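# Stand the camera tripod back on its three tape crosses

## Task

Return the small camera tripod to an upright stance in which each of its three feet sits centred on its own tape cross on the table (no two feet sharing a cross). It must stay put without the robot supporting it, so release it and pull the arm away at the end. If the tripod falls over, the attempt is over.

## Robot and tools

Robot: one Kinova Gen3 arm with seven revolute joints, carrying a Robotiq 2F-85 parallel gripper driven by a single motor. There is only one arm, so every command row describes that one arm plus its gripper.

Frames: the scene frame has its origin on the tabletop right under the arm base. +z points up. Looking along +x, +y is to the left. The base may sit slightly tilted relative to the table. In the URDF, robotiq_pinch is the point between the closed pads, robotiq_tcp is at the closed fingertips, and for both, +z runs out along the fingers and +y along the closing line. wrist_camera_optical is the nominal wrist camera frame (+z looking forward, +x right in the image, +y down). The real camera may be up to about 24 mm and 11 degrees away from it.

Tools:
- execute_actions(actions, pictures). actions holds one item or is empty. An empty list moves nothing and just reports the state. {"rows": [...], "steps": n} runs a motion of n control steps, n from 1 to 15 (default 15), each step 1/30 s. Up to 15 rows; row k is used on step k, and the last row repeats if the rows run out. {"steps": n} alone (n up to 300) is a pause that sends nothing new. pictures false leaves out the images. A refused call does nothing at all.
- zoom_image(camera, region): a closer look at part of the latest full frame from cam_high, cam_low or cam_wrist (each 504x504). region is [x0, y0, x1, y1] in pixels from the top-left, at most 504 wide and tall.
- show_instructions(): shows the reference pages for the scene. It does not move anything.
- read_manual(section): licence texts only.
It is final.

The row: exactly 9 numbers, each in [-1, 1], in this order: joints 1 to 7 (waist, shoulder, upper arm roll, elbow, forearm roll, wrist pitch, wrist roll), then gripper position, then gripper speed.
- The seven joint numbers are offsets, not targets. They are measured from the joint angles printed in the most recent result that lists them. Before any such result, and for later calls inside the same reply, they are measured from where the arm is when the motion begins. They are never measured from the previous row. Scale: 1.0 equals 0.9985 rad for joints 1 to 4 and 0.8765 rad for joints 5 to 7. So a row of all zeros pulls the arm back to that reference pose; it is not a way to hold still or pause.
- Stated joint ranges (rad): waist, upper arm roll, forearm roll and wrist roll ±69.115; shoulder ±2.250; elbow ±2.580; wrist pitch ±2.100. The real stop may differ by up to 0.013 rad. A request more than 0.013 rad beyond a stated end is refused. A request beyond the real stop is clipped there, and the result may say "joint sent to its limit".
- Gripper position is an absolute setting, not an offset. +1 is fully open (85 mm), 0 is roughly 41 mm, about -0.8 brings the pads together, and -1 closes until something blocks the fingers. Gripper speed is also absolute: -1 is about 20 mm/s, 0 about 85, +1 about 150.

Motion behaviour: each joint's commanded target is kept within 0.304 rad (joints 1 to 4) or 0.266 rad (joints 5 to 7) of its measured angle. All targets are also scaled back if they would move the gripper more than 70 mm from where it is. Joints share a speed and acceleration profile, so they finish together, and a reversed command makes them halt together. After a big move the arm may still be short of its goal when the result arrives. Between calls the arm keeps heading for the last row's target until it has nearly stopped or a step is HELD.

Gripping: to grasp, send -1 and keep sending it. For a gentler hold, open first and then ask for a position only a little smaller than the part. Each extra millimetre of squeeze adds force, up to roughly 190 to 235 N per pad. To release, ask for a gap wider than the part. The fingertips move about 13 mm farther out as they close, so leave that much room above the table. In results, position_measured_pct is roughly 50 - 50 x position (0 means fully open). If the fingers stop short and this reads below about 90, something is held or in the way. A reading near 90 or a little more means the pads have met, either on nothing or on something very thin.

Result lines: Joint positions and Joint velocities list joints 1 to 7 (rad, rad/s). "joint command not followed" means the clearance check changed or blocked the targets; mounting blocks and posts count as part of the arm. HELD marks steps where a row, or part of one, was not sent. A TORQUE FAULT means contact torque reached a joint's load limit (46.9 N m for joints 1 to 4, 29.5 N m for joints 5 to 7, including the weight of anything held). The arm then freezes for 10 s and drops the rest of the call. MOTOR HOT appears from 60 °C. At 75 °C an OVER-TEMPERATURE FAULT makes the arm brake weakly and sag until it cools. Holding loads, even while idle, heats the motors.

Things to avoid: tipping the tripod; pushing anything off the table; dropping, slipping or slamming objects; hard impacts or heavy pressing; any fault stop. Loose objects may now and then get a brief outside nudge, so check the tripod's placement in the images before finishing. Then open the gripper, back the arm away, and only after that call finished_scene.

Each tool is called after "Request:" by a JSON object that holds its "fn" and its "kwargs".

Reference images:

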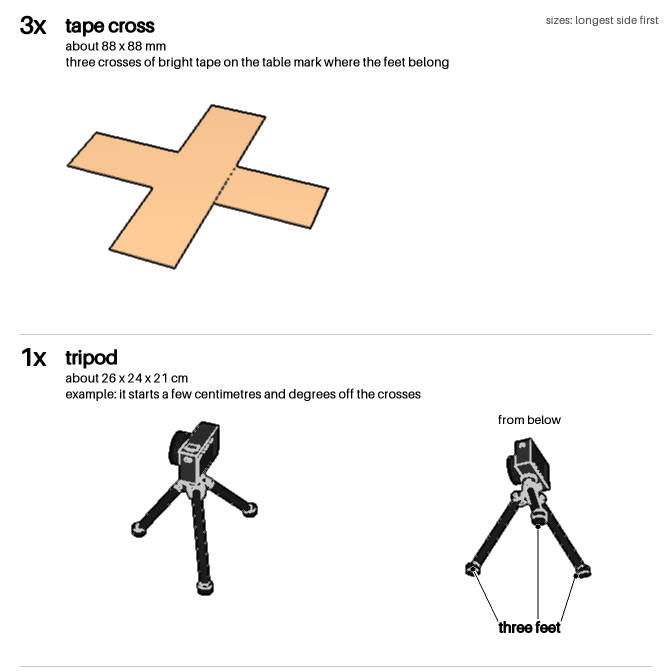

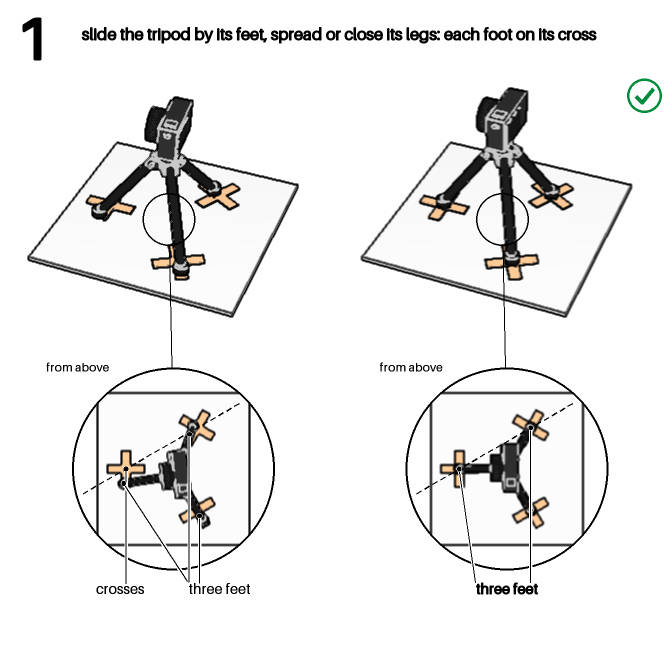

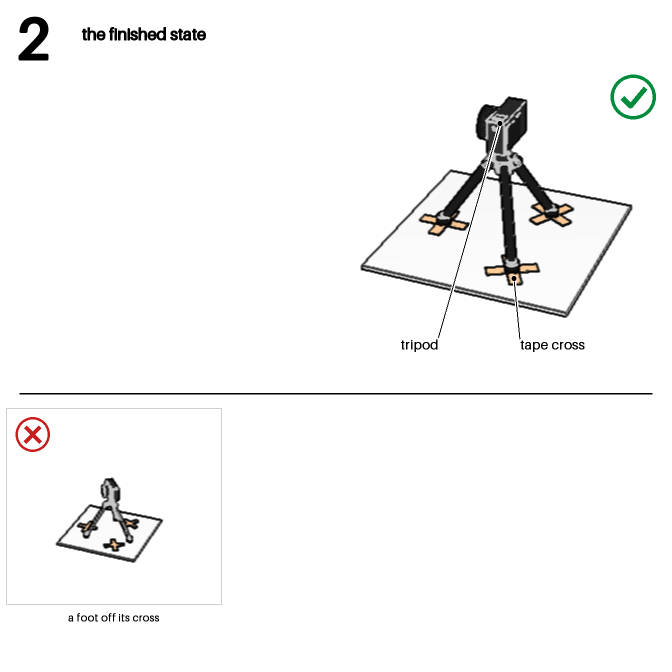

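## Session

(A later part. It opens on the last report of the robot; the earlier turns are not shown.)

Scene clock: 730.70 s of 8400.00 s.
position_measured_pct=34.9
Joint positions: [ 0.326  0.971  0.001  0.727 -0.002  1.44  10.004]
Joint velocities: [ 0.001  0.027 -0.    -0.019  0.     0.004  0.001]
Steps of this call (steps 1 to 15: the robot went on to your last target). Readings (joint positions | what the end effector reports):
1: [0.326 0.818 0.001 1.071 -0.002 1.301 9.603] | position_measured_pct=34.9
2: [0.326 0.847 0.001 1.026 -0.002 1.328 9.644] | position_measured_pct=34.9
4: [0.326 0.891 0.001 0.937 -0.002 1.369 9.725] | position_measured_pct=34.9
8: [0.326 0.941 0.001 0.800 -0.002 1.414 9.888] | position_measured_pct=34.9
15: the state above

Request:
{"fn": "execute_actions", "kwargs": {"actions": [{"rows": [[-0.1833,-0.0223,0,0.2189,0,-0.2199,1.0,0.3,0.3]], "steps": 15}], "pictures": false}}

Request:
{"fn": "execute_actions", "kwargs": {"actions": [{"steps": 15}], "pictures": false}}

Request:
{"fn": "execute_actions", "kwargs": {"actions": [{"rows": [[0,0,0,0,0,0,0.1,0.3,0.3]], "steps": 12}]}}

Scene clock: 737.00 s of 8400.00 s.
position_measured_pct=34.9
Joint positions: [ 0.161  0.953  0.001  0.925 -0.002  1.265 10.464]
Joint velocities: [-0.116 -0.019  0.004  0.138  0.002 -0.121  1.216]
From where the robot then was, a joint's target lay farther than a number of 1.0 reaches, so one or more steps of this call were cut to that.
Steps of this call (steps 1 to 15: the robot went on to your last target; steps 16 to 90: nothing new was sent; then 2.80 s passed at rest; steps 91 to 105: all 15 steps of this action). Readings (joint positions | what the end effector reports):
91: [0.326 0.975 0.001 0.727 -0.002 1.440 10.005] | position_measured_pct=34.9
92: [0.321 0.973 0.003 0.731 -0.001 1.436 10.010] | position_measured_pct=34.9
94: [0.299 0.969 0.004 0.757 -0.000 1.414 10.040] | position_measured_pct=34.9
98: [0.222 0.959 0.001 0.849 -0.002 1.332 10.179] | position_measured_pct=34.9
105: the state above

Scene clock: 737.50 s of 8400.00 s.
position_measured_pct=34.9
Joint positions: [ 0.143  0.949  0.001  0.946 -0.002  1.248 10.881]
Joint velocities: [-0.001 -0.001  0.001  0.     0.    -0.001 -0.   ]
Steps of this call (steps 1 to 15: the robot went on to your last target). Readings (joint positions | what the end effector reports):
1: [0.158 0.952 0.001 0.929 -0.002 1.262 10.504] | position_measured_pct=34.9
2: [0.155 0.952 0.001 0.933 -0.002 1.259 10.545] | position_measured_pct=34.9
4: [0.151 0.951 0.001 0.937 -0.002 1.255 10.626] | position_measured_pct=34.9
8: [0.146 0.950 0.001 0.943 -0.002 1.250 10.789] | position_measured_pct=34.9
15: the state above

Scene clock: 737.90 s of 8400.00 s.
position_measured_pct=34.9
Joint positions: [ 0.143  0.949  0.001  0.946 -0.002  1.248 10.969]
Joint velocities: [ 0.001  0.    -0.    -0.    -0.     0.    -0.   ]
Steps of this call (steps 1 to 12: all 12 steps of this action). Readings (joint positions | what the end effector reports):
1: [0.143 0.949 0.001 0.946 -0.002 1.248 10.882] | position_measured_pct=34.9
2: [0.143 0.949 0.001 0.946 -0.002 1.248 10.890] | position_measured_pct=34.9
4: [0.143 0.949 0.001 0.946 -0.002 1.248 10.934] | position_measured_pct=34.9
8: [0.143 0.949 0.001 0.946 -0.002 1.248 10.969] | position_measured_pct=34.9
12: the state above

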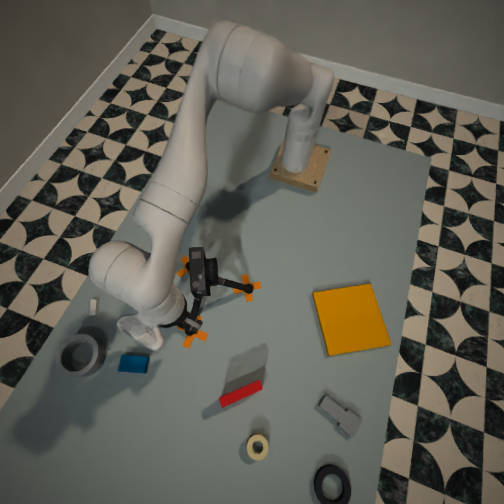

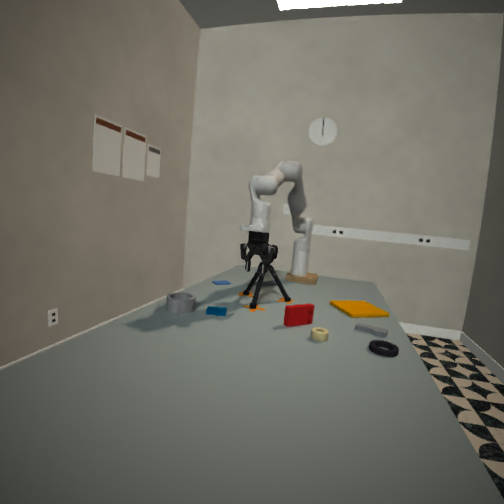

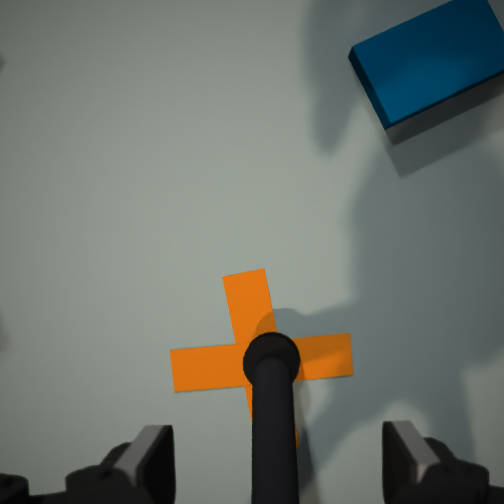

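Request:
{"fn": "execute_actions", "kwargs": {"actions": [{"rows": [[-0.0061,0.1546,0,0.0979,0,-0.2893,0.027,0.3,0.3]], "steps": 15}], "pictures": false}}

Request:
{"fn": "execute_actions", "kwargs": {"actions": [{"steps": 10}]}}

Scene clock: 762.97 s of 8400.00 s.
position_measured_pct=34.9
Joint positions: [ 0.137  1.103  0.001  1.044 -0.002  0.994 10.992]
Joint velocities: [-0.     0.006  0.001 -0.007  0.    -0.003 -0.001]
Steps of this call (steps 1 to 15: the robot went on to your last target; steps 16 to 90: nothing new was sent; then 21.57 s passed at rest; steps 91 to 105: all 15 steps of this action). Readings (joint positions | what the end effector reports):
91: [0.143 0.950 0.001 0.946 -0.002 1.247 10.969] | position_measured_pct=34.9
92: [0.143 0.955 0.001 0.948 -0.002 1.239 10.969] | position_measured_pct=34.9
94: [0.142 0.980 0.002 0.962 -0.002 1.198 10.973] | position_measured_pct=34.9
98: [0.139 1.064 0.001 1.017 -0.002 1.060 10.986] | position_measured_pct=34.9
105: the state above

Scene clock: 763.30 s of 8400.00 s.
position_measured_pct=34.9
Joint positions: [ 0.137  1.104  0.001  1.043 -0.002  0.994 10.992]
Joint velocities: [ 0.     0.    -0.001  0.     0.    -0.    -0.   ]
Steps of this call (steps 1 to 10: the robot went on to your last target). Readings (joint positions | what the end effector reports):
1: [0.137 1.103 0.001 1.043 -0.002 0.994 10.992] | position_measured_pct=34.9
2: [0.137 1.103 0.001 1.043 -0.002 0.994 10.992] | position_measured_pct=34.9
4: [0.137 1.103 0.001 1.043 -0.002 0.994 10.992] | position_measured_pct=34.9
8: [0.137 1.104 0.001 1.043 -0.002 0.994 10.992] | position_measured_pct=34.9
10: the state above

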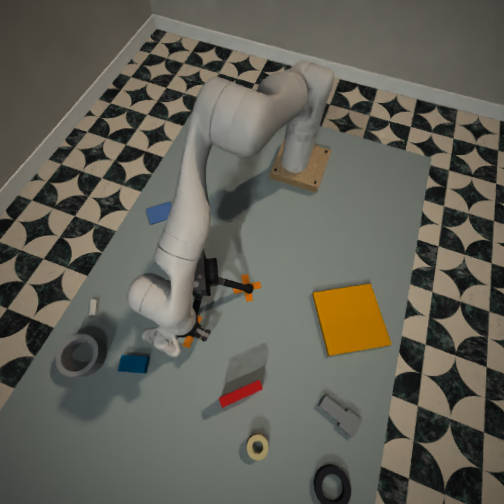

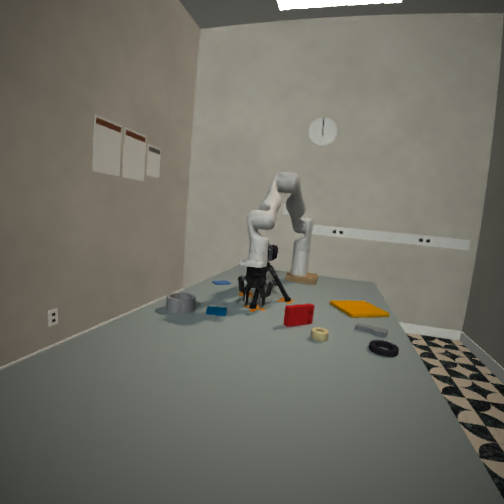

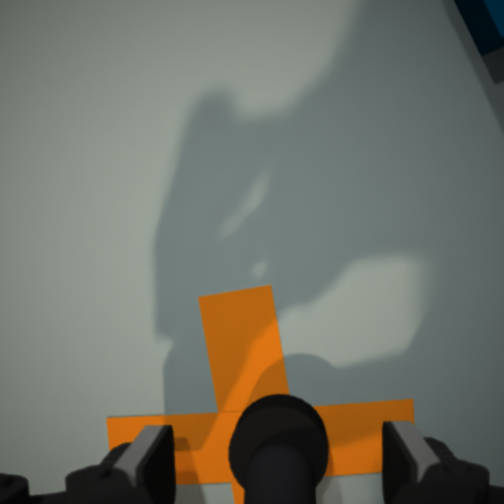

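Request:
{"fn": "execute_actions", "kwargs": {"actions": [{"rows": [[0,0,0,0,0,0,0,-0.36,-0.3]], "steps": 15}], "pictures": false}}

Request:
{"fn": "execute_actions", "kwargs": {"actions": [{"steps": 8}]}}

Scene clock: 765.80 s of 8400.00 s.
position_measured_pct=63.1
Joint positions: [ 0.137  1.104  0.001  1.043 -0.001  0.994 10.992]
Joint velocities: [ 0.004 -0.002  0.01  -0.001  0.016  0.001 -0.001]
Steps of this call (steps 1 to 15: the robot went on to your last target; steps 16 to 60: nothing new was sent; steps 61 to 75: all 15 steps of this action). Readings (joint positions | what the end effector reports):
61: [0.137 1.104 0.001 1.043 -0.002 0.994 10.992] | position_measured_pct=34.9
62: [0.137 1.104 0.001 1.043 -0.002 0.994 10.992] | position_measured_pct=35.3
64: [0.137 1.104 0.001 1.043 -0.002 0.994 10.992] | position_measured_pct=38.1
68: [0.137 1.104 0.001 1.043 -0.002 0.994 10.992] | position_measured_pct=46.8
75: the state above

Scene clock: 766.07 s of 8400.00 s.
position_measured_pct=66.7
Joint positions: [ 0.137  1.103  0.001  1.043 -0.002  0.994 10.992]
Joint velocities: [ 0.001  0.     0.    -0.     0.    -0.001 -0.   ]
Steps of this call (steps 1 to 8: the robot went on to your last target). Readings (joint positions | what the end effector reports):
1: [0.137 1.103 0.001 1.043 -0.002 0.994 10.992] | position_measured_pct=65.1
2: [0.137 1.103 0.001 1.043 -0.002 0.994 10.992] | position_measured_pct=66.3
4: [0.137 1.103 0.001 1.043 -0.002 0.994 10.992] | position_measured_pct=66.7
8: the state above

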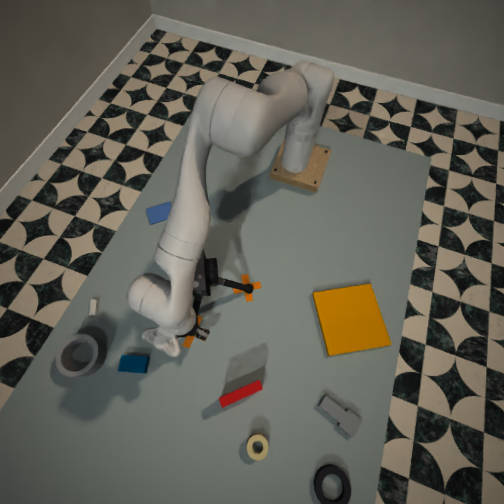

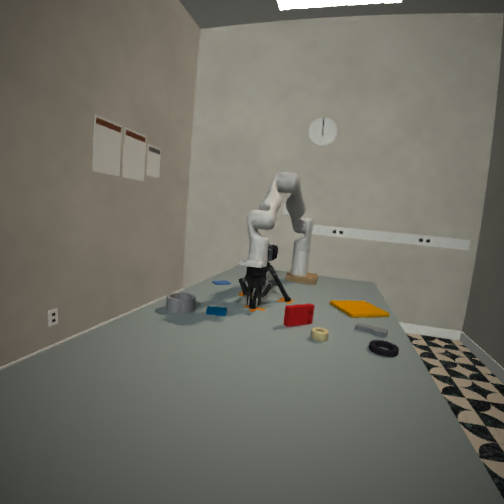

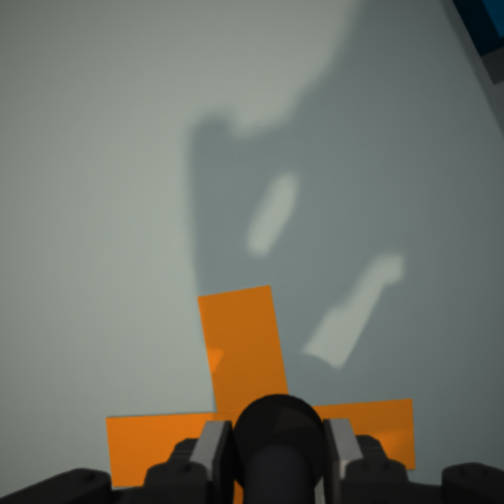

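Request:
{"fn": "execute_actions", "kwargs": {"actions": [{"rows": [[-0.0022,-0.0007,0,0.0017,0,-0.0011,0.0021,-0.36,-0.3],[-0.0029,-0.0014,0,0.0034,0,-0.0023,0.0043,-0.36,-0.3],[-0.0036,-0.0021,0,0.0051,0,-0.0034,0.0064,-0.36,-0.3],[-0.0043,-0.0028,0,0.0067,0,-0.0045,0.0085,-0.36,-0.3],[-0.005,-0.0035,0,0.0084,0,-0.0056,0.0107,-0.36,-0.3],[-0.0057,-0.0042,0,0.0101,0,-0.0068,0.0128,-0.36,-0.3],[-0.0064,-0.0049,0,0.0118,0,-0.0079,0.0149,-0.36,-0.3],[-0.0071,-0.0056,0,0.0135,0,-0.009,0.0171,-0.36,-0.3],[-0.0078,-0.0062,0,0.0152,0,-0.0101,0.0192,-0.36,-0.3],[-0.0085,-0.0069,0,0.0168,0,-0.0113,0.0213,-0.36,-0.3],[-0.0092,-0.0076,0,0.0185,0,-0.0124,0.0235,-0.36,-0.3],[-0.0099,-0.0083,0,0.0202,0,-0.0135,0.0256,-0.36,-0.3],[-0.0106,-0.009,0,0.0219,0,-0.0146,0.0277,-0.36,-0.3],[-0.0113,-0.0097,0,0.0236,0,-0.0158,0.0299,-0.36,-0.3],[-0.012,-0.0104,0,0.0253,0,-0.0169,0.032,-0.36,-0.3]], "steps": 15}], "pictures": false}}

Request:
{"fn": "execute_actions", "kwargs": {"actions": [{"steps": 12}]}}

Request:
{"fn": "zoom_image", "kwargs": {"camera": "cam_high", "region": [130, 220, 290, 360]}}

Scene clock: 778.60 s of 8400.00 s.
position_measured_pct=66.7
Joint positions: [ 0.127  1.094  0.002  1.065 -0.001  0.979 11.018]
Joint velocities: [-0.021 -0.021 -0.001  0.051 -0.    -0.031  0.056]
Steps of this call (steps 1 to 15: the robot went on to your last target; steps 16 to 90: nothing new was sent; then 9.03 s passed at rest; steps 91 to 105: all 15 steps of this action). Readings (joint positions | what the end effector reports):
91: [0.137 1.103 0.002 1.044 -0.001 0.994 10.993] | position_measured_pct=66.7
92: [0.136 1.102 0.002 1.045 -0.001 0.993 10.994] | position_measured_pct=66.7
94: [0.135 1.101 0.002 1.048 -0.001 0.991 10.997] | position_measured_pct=66.7
98: [0.132 1.099 0.002 1.054 -0.001 0.986 11.005] | position_measured_pct=66.7
105: the state above

Scene clock: 779.00 s of 8400.00 s.
position_measured_pct=66.7
Joint positions: [ 0.126  1.093  0.002  1.068 -0.001  0.978 11.02 ]
Joint velocities: [-0.  0.  0.  0. -0. -0. -0.]
Steps of this call (steps 1 to 12: the robot went on to your last target). Readings (joint positions | what the end effector reports):
1: [0.126 1.094 0.002 1.067 -0.001 0.978 11.019] | position_measured_pct=66.7
2: [0.126 1.094 0.002 1.067 -0.001 0.978 11.020] | position_measured_pct=66.7
4: [0.126 1.093 0.002 1.067 -0.001 0.978 11.020] | position_measured_pct=66.7
8: [0.126 1.093 0.002 1.067 -0.001 0.978 11.020] | position_measured_pct=66.7
12: the state above

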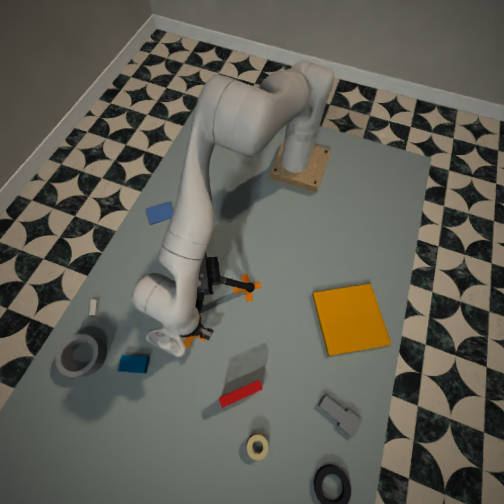

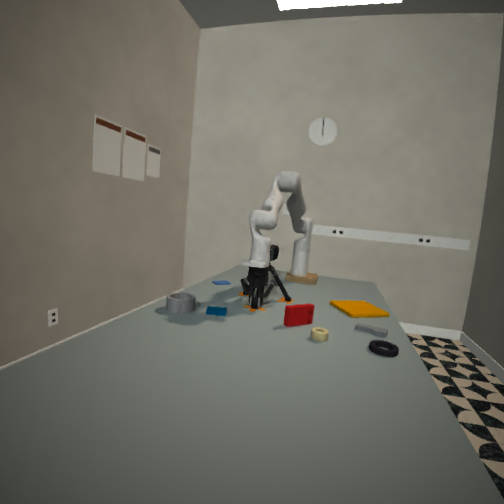

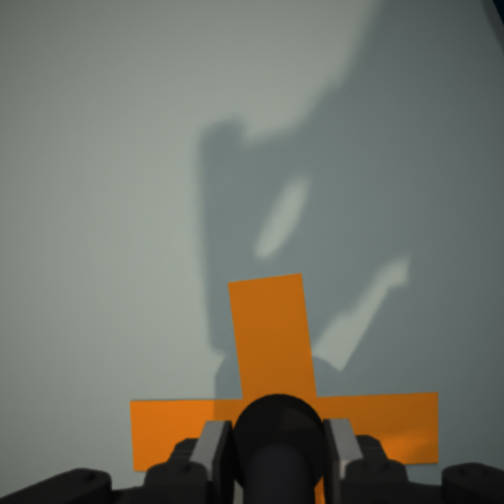

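Region (130, 220, 290, 360) of cam_high's 504x504 image, scaled by 3.150, with more detail than that image has; it fills the top 441 rows of this view, and the rest is white.

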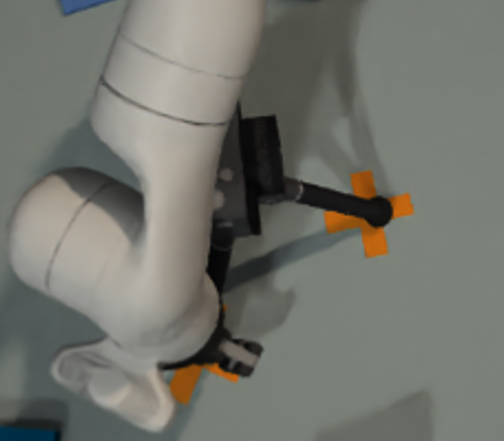

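Request:
{"fn": "execute_actions", "kwargs": {"actions": [{"rows": [[0,0,0,0,0,0,0,-0.36,0.3],[0,0,0,0,0,0,0,-0.36,0.3],[0,0,0,0,0,0,0,0.3,0.3]], "steps": 12}], "pictures": false}}

Request:
{"fn": "execute_actions", "kwargs": {"actions": [{"rows": [[0,-0.0149,0,-0.019,0,0.0388,0,0.3,0.3],[0,-0.0297,0,-0.0381,0,0.0776,0,0.3,0.3],[0,-0.0446,0,-0.0571,0,0.1164,0,0.3,0.3],[0,-0.0594,0,-0.0761,0,0.1553,0,0.3,0.3],[0,-0.0743,0,-0.0952,0,0.1941,0,0.3,0.3],[0,-0.0892,0,-0.1142,0,0.2329,0,0.3,0.3],[0,-0.104,0,-0.1332,0,0.2717,0,0.3,0.3],[-0.01,-0.1189,0,-0.1523,0,0.3105,0.03,0.3,0.3],[-0.03,-0.1338,0,-0.1713,0,0.3493,0.07,0.3,0.3],[-0.055,-0.1486,0,-0.1903,0,0.3881,0.12,0.3,0.3],[-0.08,-0.1635,0,-0.2094,0,0.427,0.17,0.3,0.3],[-0.105,-0.1783,0,-0.2284,0,0.4658,0.22,0.3,0.3],[-0.13,-0.1932,0,-0.2474,0,0.5046,0.27,0.3,0.3],[-0.155,-0.2081,0,-0.2665,0,0.5434,0.32,0.3,0.3],[-0.1753,-0.2229,0,-0.2855,0,0.5822,1.0,0.3,0.3]], "steps": 15}], "pictures": false}}

Request:
{"fn": "execute_actions", "kwargs": {"actions": [{"steps": 20}], "pictures": false}}

Scene clock: 806.97 s of 8400.00 s.
position_measured_pct=40.1
Joint positions: [ 0.126  1.093  0.002  1.067 -0.001  0.978 11.02 ]
Joint velocities: [ 0.001 -0.001  0.    -0.    -0.     0.001 -0.001]
Steps of this call (steps 1 to 15: the robot went on to your last target; steps 16 to 90: nothing new was sent; then 24.57 s passed at rest; steps 91 to 102: all 12 steps of this action). Readings (joint positions | what the end effector reports):
91: [0.126 1.093 0.002 1.067 -0.001 0.978 11.020] | position_measured_pct=66.7
92: [0.126 1.094 0.002 1.067 -0.002 0.978 11.020] | position_measured_pct=66.7
94: [0.126 1.094 0.002 1.067 -0.002 0.977 11.020] | position_measured_pct=66.3
98: [0.126 1.093 0.002 1.068 -0.001 0.978 11.020] | position_measured_pct=54.4
102: the state above

Scene clock: 807.47 s of 8400.00 s.
position_measured_pct=34.9
Joint positions: [ 0.04   0.926  0.003  0.853 -0.001  1.361 11.176]
Joint velocities: [-0.553 -0.32  -0.039 -0.423 -0.02   0.763  1.146]
Steps of this call (steps 1 to 15: all 15 steps of this action). Readings (joint positions | what the end effector reports):
1: [0.126 1.093 0.002 1.067 -0.001 0.979 11.020] | position_measured_pct=37.7
2: [0.126 1.089 0.002 1.063 -0.001 0.987 11.020] | position_measured_pct=36.5
4: [0.126 1.070 0.002 1.039 -0.001 1.031 11.020] | position_measured_pct=35.3
8: [0.126 1.015 0.002 0.967 -0.001 1.157 11.020] | position_measured_pct=34.9
15: the state above

Scene clock: 808.13 s of 8400.00 s.
position_measured_pct=34.9
Joint positions: [-0.049  0.871  0.002  0.782 -0.001  1.488 11.896]
Joint velocities: [-0.002 -0.     0.002 -0.001  0.002  0.001  0.035]
Steps of this call (steps 1 to 20: the robot went on to your last target). Readings (joint positions | what the end effector reports):
1: [0.024 0.916 0.001 0.840 -0.002 1.384 11.216] | position_measured_pct=34.9
2: [0.010 0.907 0.001 0.829 -0.002 1.404 11.256] | position_measured_pct=34.9
4: [-0.010 0.894 0.001 0.812 -0.002 1.434 11.337] | position_measured_pct=34.9
8: [-0.032 0.880 0.001 0.794 -0.002 1.466 11.500] | position_measured_pct=34.9
20: the state above

Request:
{"fn": "execute_actions", "kwargs": {"actions": [{"rows": [[0,-0.0215,0,0.0604,0,-0.0442,0.07,0.3,0.3],[0,-0.0431,0,0.1207,0,-0.0884,0.14,0.3,0.3],[0,-0.0646,0,0.1811,0,-0.1326,0.21,0.3,0.3],[0,-0.0861,0,0.2415,0,-0.1768,0.28,0.3,0.3],[0,-0.1076,0,0.3019,0,-0.221,0.35,0.3,0.3],[0,-0.1292,0,0.3622,0,-0.2652,0.42,0.3,0.3],[0,-0.1507,0,0.4226,0,-0.3094,0.49,0.3,0.3],[0,-0.1722,0,0.483,0,-0.3537,0.56,0.3,0.3],[0,-0.1937,0,0.5434,0,-0.3979,0.63,0.3,0.3],[0,-0.2153,0,0.6037,0,-0.4421,0.7,0.3,0.3],[0,-0.2368,0,0.6641,0,-0.4863,0.77,0.3,0.3],[0,-0.2583,0,0.7245,0,-0.5305,0.84,0.3,0.3],[0,-0.2798,0,0.7849,0,-0.5747,0.91,0.3,0.3],[0,-0.3014,0,0.8452,0,-0.6189,0.98,0.3,0.3],[0,-0.3229,0,0.9056,0,-0.6631,1.0,0.3,0.3]], "steps": 15}], "pictures": false}}

Request:
{"fn": "execute_actions", "kwargs": {"actions": [{"steps": 16}], "pictures": false}}

Request:
{"fn": "execute_actions", "kwargs": {"actions": [{"rows": [[0,0,0,0,0,0,0.295,0.3,0.3]], "steps": 15}]}}

Scene clock: 819.50 s of 8400.00 s.
position_measured_pct=34.9
Joint positions: [-0.049  0.67   0.002  1.252 -0.001  1.129 12.325]
Joint velocities: [ 0.001 -0.654  0.001  1.382 -0.    -1.203  1.214]
Steps of this call (steps 1 to 30: the robot went on to your last target; steps 31 to 90: nothing new was sent; then 7.87 s passed at rest; steps 91 to 105: all 15 steps of this action). Readings (joint positions | what the end effector reports):
91: [-0.049 0.870 0.002 0.783 -0.001 1.488 11.897] | position_measured_pct=34.9
92: [-0.049 0.868 0.002 0.788 -0.001 1.485 11.901] | position_measured_pct=34.9
94: [-0.049 0.857 0.002 0.814 -0.001 1.468 11.927] | position_measured_pct=34.9
98: [-0.049 0.813 0.002 0.934 -0.001 1.391 12.045] | position_measured_pct=34.9
105: the state above

Scene clock: 820.03 s of 8400.00 s.
position_measured_pct=34.9
Joint positions: [-0.049  0.551  0.002  1.686 -0.001  0.907 12.773]
Joint velocities: [-0.001 -0.021 -0.001  0.01  -0.    -0.011  0.001]
Steps of this call (steps 1 to 16: the robot went on to your last target). Readings (joint positions | what the end effector reports):
1: [-0.049 0.649 0.002 1.298 -0.001 1.089 12.365] | position_measured_pct=34.9
2: [-0.049 0.630 0.002 1.343 -0.001 1.054 12.406] | position_measured_pct=34.9
4: [-0.049 0.603 0.002 1.430 -0.001 1.001 12.483] | position_measured_pct=34.9
8: [-0.049 0.573 0.002 1.574 -0.001 0.946 12.635] | position_measured_pct=34.9
16: the state above

Scene clock: 820.53 s of 8400.00 s.
position_measured_pct=34.9
Joint positions: [-0.049  0.551  0.002  1.686 -0.001  0.907 13.031]
Joint velocities: [ 0.    -0.     0.001 -0.001 -0.     0.001 -0.001]
Steps of this call (steps 1 to 15: all 15 steps of this action). Readings (joint positions | what the end effector reports):
1: [-0.049 0.550 0.002 1.686 -0.001 0.907 12.774] | position_measured_pct=34.9
2: [-0.049 0.550 0.002 1.686 -0.001 0.907 12.782] | position_measured_pct=34.9
4: [-0.049 0.550 0.002 1.686 -0.001 0.907 12.830] | position_measured_pct=34.9
8: [-0.049 0.551 0.002 1.686 -0.001 0.907 12.984] | position_measured_pct=34.9
15: the state above

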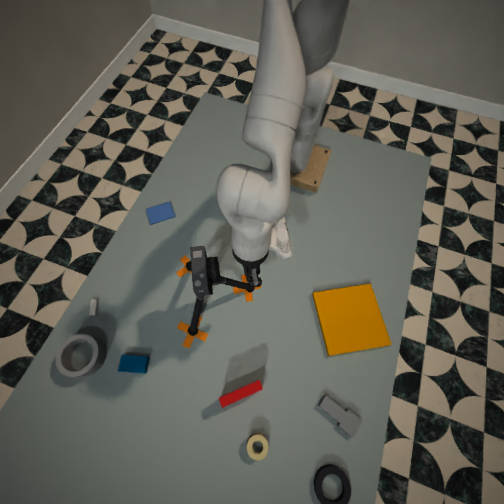

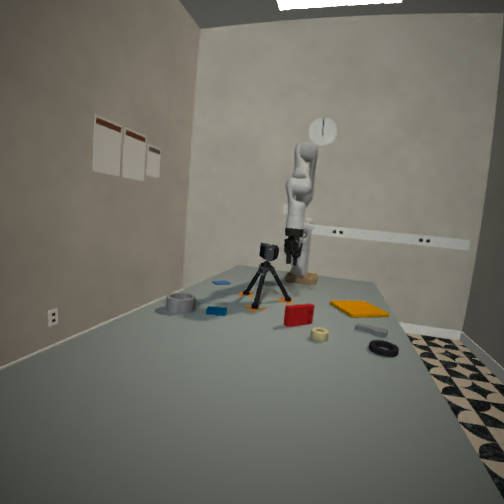

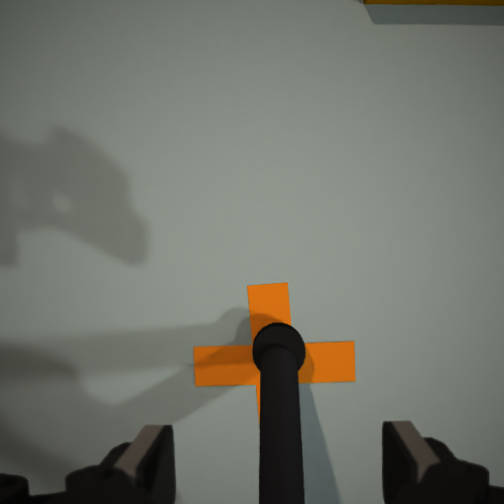

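Request:
{"fn": "execute_actions", "kwargs": {"actions": [{"rows": [[0,0.0182,0,0.0068,0,-0.0287,0,0.3,0.3],[0,0.0364,0,0.0137,0,-0.0574,0,0.3,0.3],[0,0.0546,0,0.0205,0,-0.086,0,0.3,0.3],[0,0.0727,0,0.0273,0,-0.1147,0,0.3,0.3],[0,0.0909,0,0.0342,0,-0.1434,0,0.3,0.3],[0,0.1091,0,0.041,0,-0.1721,0,0.3,0.3],[0,0.1273,0,0.0478,0,-0.2008,0,0.3,0.3],[0,0.1455,0,0.0547,0,-0.2294,0,0.3,0.3],[0,0.1637,0,0.0615,0,-0.2581,0,0.3,0.3],[0,0.1819,0,0.0683,0,-0.2868,0,0.3,0.3],[0,0.2001,0,0.0752,0,-0.3155,0,0.3,0.3],[0,0.2182,0,0.082,0,-0.3442,0,0.3,0.3],[0,0.2364,0,0.0888,0,-0.3728,0,0.3,0.3],[0,0.2546,0,0.0957,0,-0.4015,0,0.3,0.3],[0,0.2728,0,0.1025,0,-0.4302,0,0.3,0.3]], "steps": 15}], "pictures": false}}

Request:
{"fn": "execute_actions", "kwargs": {"actions": [{"steps": 15}]}}

Scene clock: 830.70 s of 8400.00 s.
position_measured_pct=34.9
Joint positions: [-0.049  0.774  0.002  1.77  -0.001  0.599 13.031]
Joint velocities: [-0.     0.54  -0.001  0.204 -0.    -0.75  -0.   ]
Steps of this call (steps 1 to 15: the robot went on to your last target; steps 16 to 90: nothing new was sent; then 6.67 s passed at rest; steps 91 to 105: all 15 steps of this action). Readings (joint positions | what the end effector reports):
91: [-0.049 0.552 0.002 1.686 -0.001 0.906 13.031] | position_measured_pct=34.9
92: [-0.049 0.557 0.002 1.688 -0.001 0.900 13.031] | position_measured_pct=34.9
94: [-0.049 0.583 0.002 1.696 -0.001 0.867 13.031] | position_measured_pct=34.9
98: [-0.049 0.650 0.002 1.722 -0.001 0.773 13.031] | position_measured_pct=34.9
105: the state above

Scene clock: 831.20 s of 8400.00 s.
position_measured_pct=34.9
Joint positions: [-0.049  0.823  0.002  1.788 -0.001  0.53  13.031]
Joint velocities: [-0.     0.002 -0.     0.    -0.     0.    -0.   ]
Steps of this call (steps 1 to 15: the robot went on to your last target). Readings (joint positions | what the end effector reports):
1: [-0.049 0.791 0.002 1.776 -0.001 0.574 13.031] | position_measured_pct=34.9
2: [-0.049 0.805 0.002 1.782 -0.001 0.554 13.031] | position_measured_pct=34.9
4: [-0.049 0.818 0.002 1.788 -0.001 0.533 13.031] | position_measured_pct=34.9
8: [-0.049 0.821 0.002 1.788 -0.001 0.530 13.031] | position_measured_pct=34.9
15: the state above

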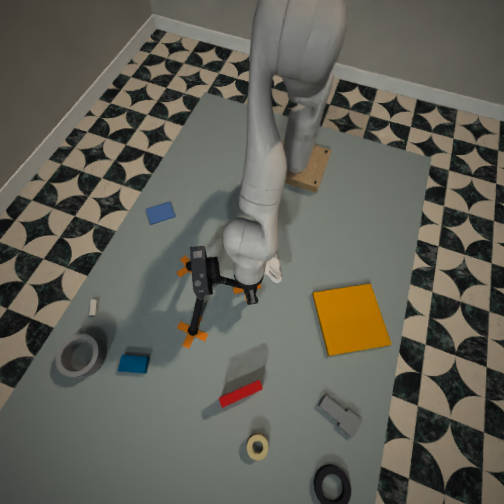

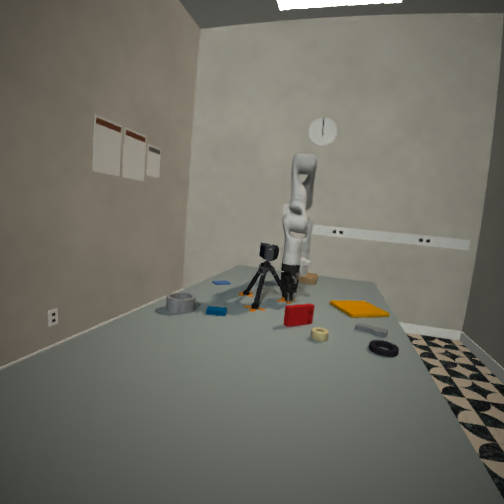

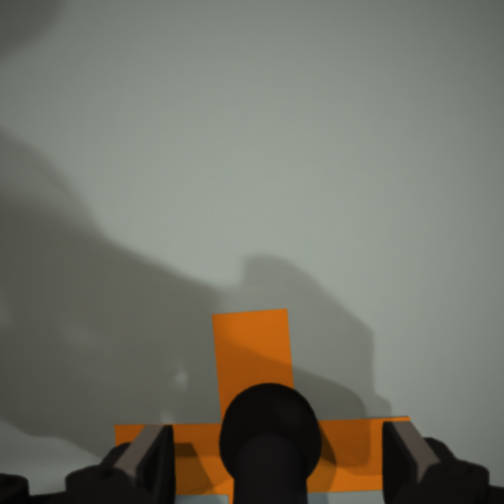

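Request:
{"fn": "execute_actions", "kwargs": {"actions": [{"rows": [[-0.003,-0.0041,0,0.0122,0,-0.0093,-0.0034,0.3,0.3],[-0.003,-0.0041,0,0.0122,0,-0.0093,-0.0034,0.3,0.3],[-0.003,-0.0041,0,0.0122,0,-0.0093,-0.0034,0.3,0.3],[-0.003,-0.0041,0,0.0122,0,-0.0093,-0.0034,-0.36,-0.3]], "steps": 15}], "pictures": false}}

Request:
{"fn": "execute_actions", "kwargs": {"actions": [{"steps": 12}]}}

Scene clock: 837.50 s of 8400.00 s.
position_measured_pct=56.0
Joint positions: [-0.052  0.819  0.002  1.801 -0.001  0.522 13.028]
Joint velocities: [-0.001 -0.001 -0.    -0.     0.    -0.     0.   ]
Steps of this call (steps 1 to 15: the robot went on to your last target; steps 16 to 90: nothing new was sent; then 2.80 s passed at rest; steps 91 to 105: all 15 steps of this action). Readings (joint positions | what the end effector reports):
91: [-0.049 0.823 0.002 1.789 -0.001 0.530 13.031] | position_measured_pct=34.9
92: [-0.050 0.821 0.002 1.794 -0.001 0.526 13.030] | position_measured_pct=34.9
94: [-0.051 0.819 0.002 1.800 -0.002 0.523 13.029] | position_measured_pct=34.9
98: [-0.051 0.819 0.002 1.801 -0.001 0.522 13.028] | position_measured_pct=40.5
105: the state above

Scene clock: 837.90 s of 8400.00 s.
position_measured_pct=66.3
Joint positions: [-0.052  0.818  0.002  1.8   -0.001  0.522 13.028]
Joint velocities: [ 0.    -0.     0.001  0.     0.     0.001  0.   ]
Steps of this call (steps 1 to 12: the robot went on to your last target). Readings (joint positions | what the end effector reports):
1: [-0.052 0.819 0.002 1.801 -0.001 0.522 13.028] | position_measured_pct=58.3
2: [-0.052 0.819 0.002 1.801 -0.001 0.522 13.028] | position_measured_pct=60.7
4: [-0.052 0.819 0.002 1.800 -0.001 0.522 13.028] | position_measured_pct=65.1
8: [-0.052 0.818 0.002 1.800 -0.001 0.522 13.028] | position_measured_pct=66.3
12: the state above

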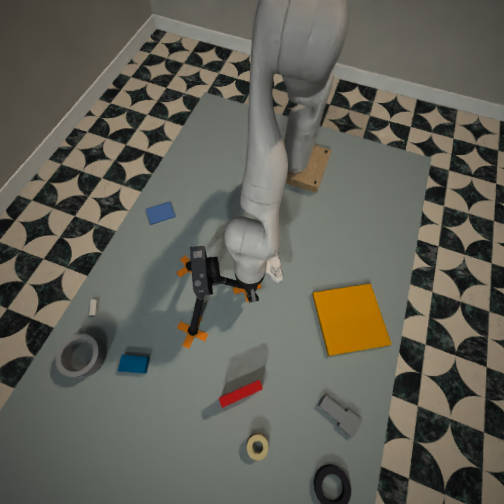

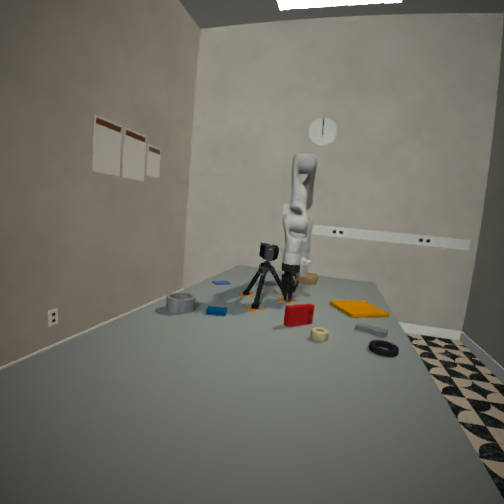

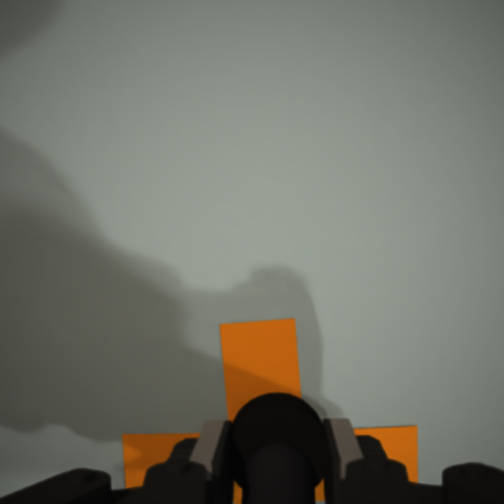

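Request:
{"fn": "execute_actions", "kwargs": {"actions": [{"rows": [[0.004,0.0003,0,-0.0009,0,0.0007,0.0018,-0.36,-0.3],[0.0056,0.0006,0,-0.0019,0,0.0014,0.0036,-0.36,-0.3],[0.0073,0.0009,0,-0.0028,0,0.0021,0.0054,-0.36,-0.3],[0.0089,0.0012,0,-0.0037,0,0.0028,0.0072,-0.36,-0.3],[0.0106,0.0015,0,-0.0047,0,0.0035,0.0091,-0.36,-0.3],[0.0122,0.0018,0,-0.0056,0,0.0042,0.0109,-0.36,-0.3],[0.0139,0.0021,0,-0.0065,0,0.0049,0.0127,-0.36,-0.3],[0.0155,0.0024,0,-0.0075,0,0.0056,0.0145,-0.36,-0.3],[0.0171,0.0027,0,-0.0084,0,0.0063,0.0163,-0.36,-0.3],[0.0188,0.003,0,-0.0093,0,0.007,0.0181,-0.36,-0.3],[0.0204,0.0034,0,-0.0103,0,0.0077,0.0199,-0.36,-0.3],[0.0221,0.0037,0,-0.0112,0,0.0084,0.0218,-0.36,-0.3],[0.0237,0.004,0,-0.0121,0,0.0091,0.0236,-0.36,-0.3],[0.0254,0.0043,0,-0.0131,0,0.0098,0.0254,-0.36,-0.3],[0.027,0.0046,0,-0.014,0,0.0105,0.0272,-0.36,-0.3]], "steps": 15}], "pictures": false}}

Request:
{"fn": "execute_actions", "kwargs": {"actions": [{"steps": 12}]}}

Request:
{"fn": "zoom_image", "kwargs": {"camera": "cam_high", "region": [130, 220, 290, 360]}}

Scene clock: 849.23 s of 8400.00 s.
position_measured_pct=66.3
Joint positions: [-0.03   0.822 -0.001  1.788 -0.003  0.531 13.05 ]
Joint velocities: [ 0.049  0.009  0.    -0.03   0.     0.015  0.047]
Steps of this call (steps 1 to 15: the robot went on to your last target; steps 16 to 90: nothing new was sent; then 7.83 s passed at rest; steps 91 to 105: all 15 steps of this action). Readings (joint positions | what the end effector reports):
91: [-0.051 0.818 0.001 1.800 -0.002 0.522 13.029] | position_measured_pct=66.3
92: [-0.048 0.819 0.000 1.800 -0.002 0.523 13.030] | position_measured_pct=66.3
94: [-0.046 0.819 -0.001 1.798 -0.003 0.524 13.033] | position_measured_pct=66.3
98: [-0.041 0.820 -0.001 1.795 -0.003 0.527 13.039] | position_measured_pct=66.3
105: the state above

Scene clock: 849.63 s of 8400.00 s.
position_measured_pct=66.3
Joint positions: [-0.027  0.823 -0.001  1.787 -0.003  0.531 13.052]
Joint velocities: [-0.    -0.001  0.    -0.    -0.    -0.001  0.   ]
Steps of this call (steps 1 to 12: the robot went on to your last target). Readings (joint positions | what the end effector reports):
1: [-0.028 0.823 -0.001 1.787 -0.003 0.531 13.052] | position_measured_pct=66.3
2: [-0.028 0.823 -0.001 1.787 -0.002 0.531 13.052] | position_measured_pct=66.3
4: [-0.028 0.823 -0.001 1.787 -0.003 0.531 13.052] | position_measured_pct=66.3
8: [-0.027 0.823 -0.001 1.787 -0.003 0.531 13.052] | position_measured_pct=66.3
12: the state above

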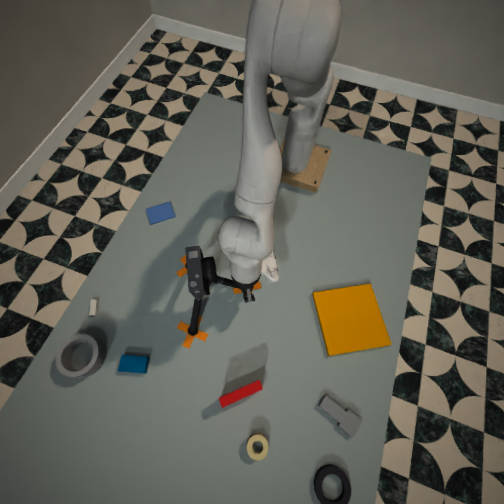

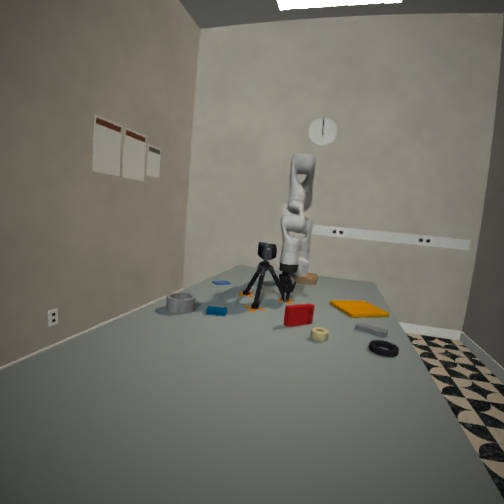

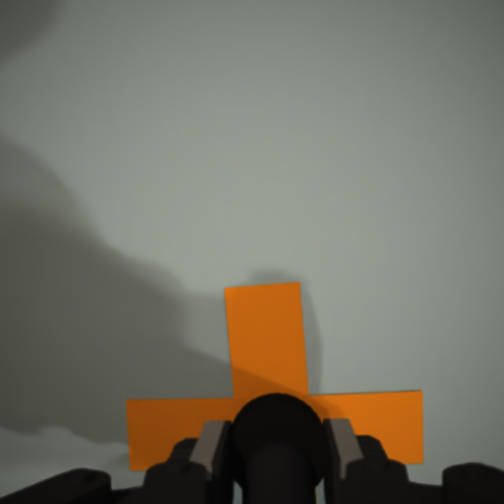

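Region (130, 220, 290, 360) of cam_high's 504x504 image, scaled by 3.150, with more detail than that image has; it fills the top 441 rows of this view, and the rest is white.

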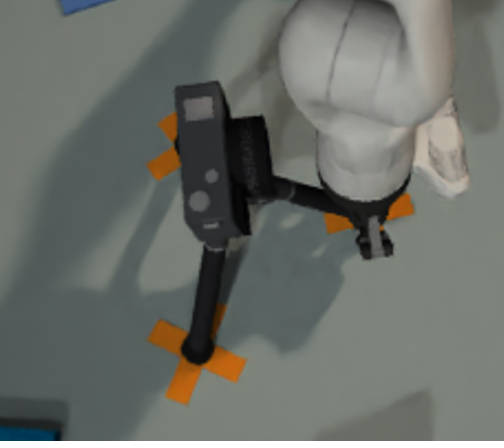

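Request:
{"fn": "execute_actions", "kwargs": {"actions": []}}

Scene clock: 859.53 s of 8400.00 s.
position_measured_pct=66.3
Joint positions: [-0.027  0.823 -0.001  1.787 -0.003  0.531 13.052]
Joint velocities: [ 0.     0.     0.    -0.001 -0.    -0.001  0.001]
Steps of this call (steps 1 to 15: the robot went on to your last target; steps 16 to 90: nothing new was sent; then 6.90 s passed at rest). Readings (joint positions | what the end effector reports):
1: [-0.027 0.823 -0.001 1.787 -0.003 0.531 13.052] | position_measured_pct=66.3
2: [-0.027 0.823 -0.001 1.787 -0.003 0.531 13.052] | position_measured_pct=66.3
4: [-0.027 0.823 -0.001 1.787 -0.003 0.531 13.052] | position_measured_pct=66.3
8: [-0.027 0.823 -0.001 1.787 -0.003 0.531 13.052] | position_measured_pct=66.3
90: the state above
The arm was judged still, so your last target was given up. Only a new action makes it travel on or press farther. Fingers that are still opening or closing keep moving.

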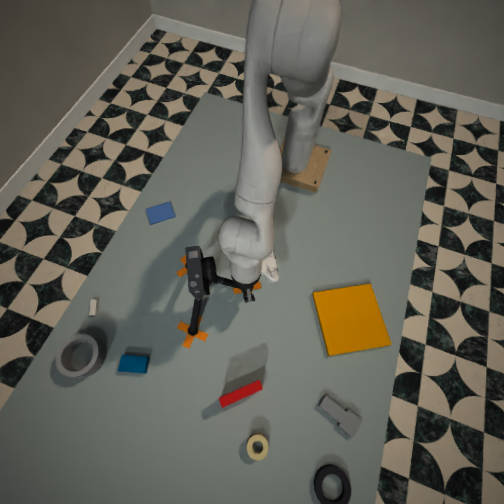

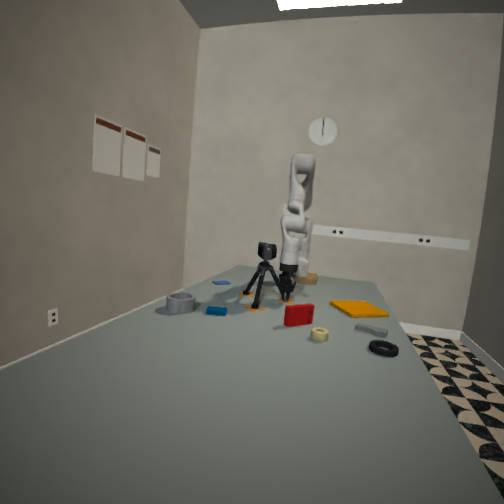

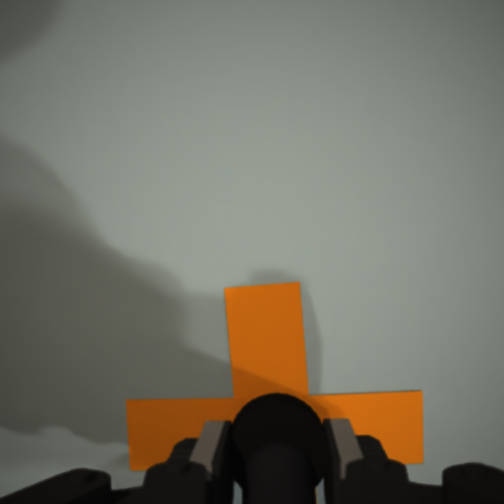

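Request:
{"fn": "execute_actions", "kwargs": {"actions": [{"rows": [[0,0,0,0,0,0,0,0.3,0]], "steps": 12}], "pictures": false}}

Request:
{"fn": "execute_actions", "kwargs": {"actions": [{"rows": [[0,-0.02,0,-0.003,0,0.026,0,0.3,0],[0,-0.04,0,-0.007,0,0.054,0,0.3,0],[0,-0.06,0,-0.011,0,0.081,0,0.3,0],[0,-0.08,0,-0.016,0,0.109,0,0.3,0],[0,-0.10,0,-0.021,0,0.138,0,0.3,0],[0,-0.12,0,-0.026,0,0.166,0,0.3,0],[0,-0.14,0,-0.031,0,0.195,0,0.3,0],[0,-0.16,0,-0.036,0,0.223,0,0.3,0],[0,-0.18,0,-0.042,0,0.253,0,0.3,0],[0,-0.20,0,-0.048,0,0.282,0,0.3,0],[0,-0.22,0,-0.054,0,0.312,0,0.3,0],[0,-0.24,0,-0.060,0,0.342,0,0.3,0],[0,-0.26,0,-0.066,0,0.371,0,0.3,0],[0,-0.28,0,-0.072,0,0.401,0,0.3,0],[0,-0.29,0,-0.075,0,0.416,0,0.3,0]], "steps": 15}]}}

Scene clock: 864.67 s of 8400.00 s.
position_measured_pct=38.9
Joint positions: [-0.027  0.823 -0.001  1.787 -0.003  0.531 13.052]
Joint velocities: [ 0.001 -0.    -0.    -0.    -0.     0.     0.001]
Steps of this call (steps 1 to 90: nothing new was sent; then 1.73 s passed at rest; steps 91 to 102: all 12 steps of this action). Readings (joint positions | what the end effector reports):
91: [-0.028 0.823 -0.001 1.787 -0.003 0.532 13.052] | position_measured_pct=66.3
92: [-0.029 0.823 -0.001 1.787 -0.002 0.532 13.052] | position_measured_pct=66.3
94: [-0.028 0.823 -0.002 1.787 -0.003 0.532 13.052] | position_measured_pct=62.3
98: [-0.028 0.823 -0.001 1.787 -0.003 0.531 13.052] | position_measured_pct=50.8
102: the state above

Scene clock: 865.17 s of 8400.00 s.
position_measured_pct=34.9
Joint positions: [-0.027  0.581 -0.001  1.726 -0.003  0.834 13.052]
Joint velocities: [-0.    -0.567  0.    -0.174 -0.     0.75   0.   ]
Steps of this call (steps 1 to 15: all 15 steps of this action). Readings (joint positions | what the end effector reports):
1: [-0.027 0.822 -0.001 1.787 -0.003 0.532 13.052] | position_measured_pct=36.9
2: [-0.027 0.816 -0.001 1.786 -0.003 0.537 13.052] | position_measured_pct=36.1
4: [-0.027 0.789 -0.001 1.783 -0.003 0.566 13.052] | position_measured_pct=35.3
8: [-0.027 0.717 -0.001 1.764 -0.003 0.657 13.052] | position_measured_pct=34.9
15: the state above

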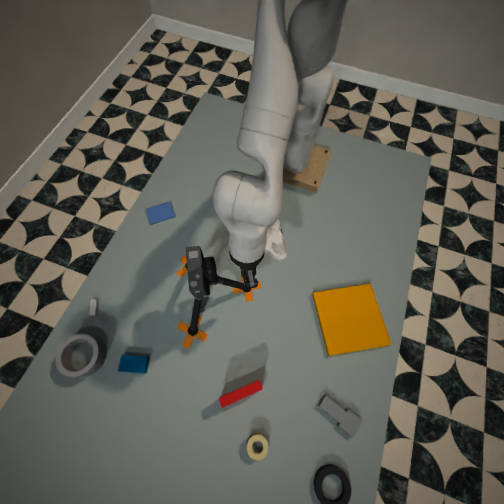

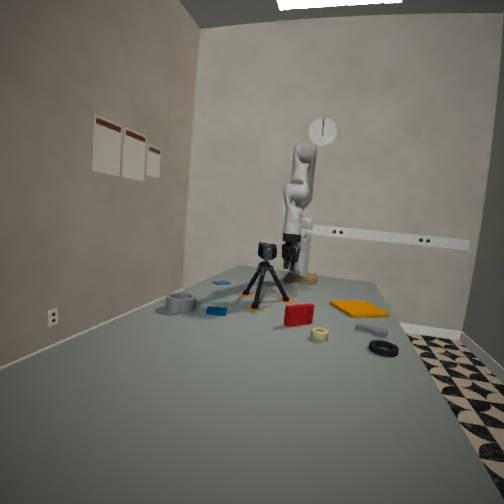

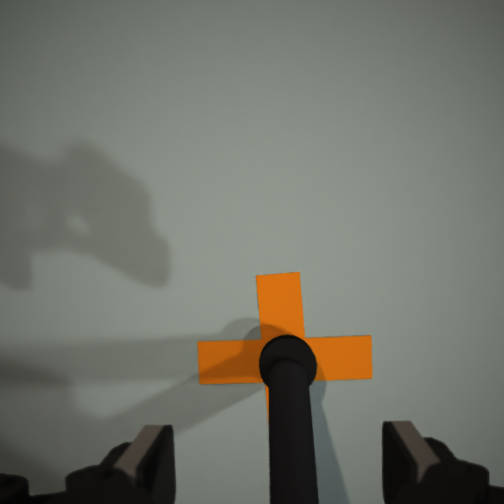

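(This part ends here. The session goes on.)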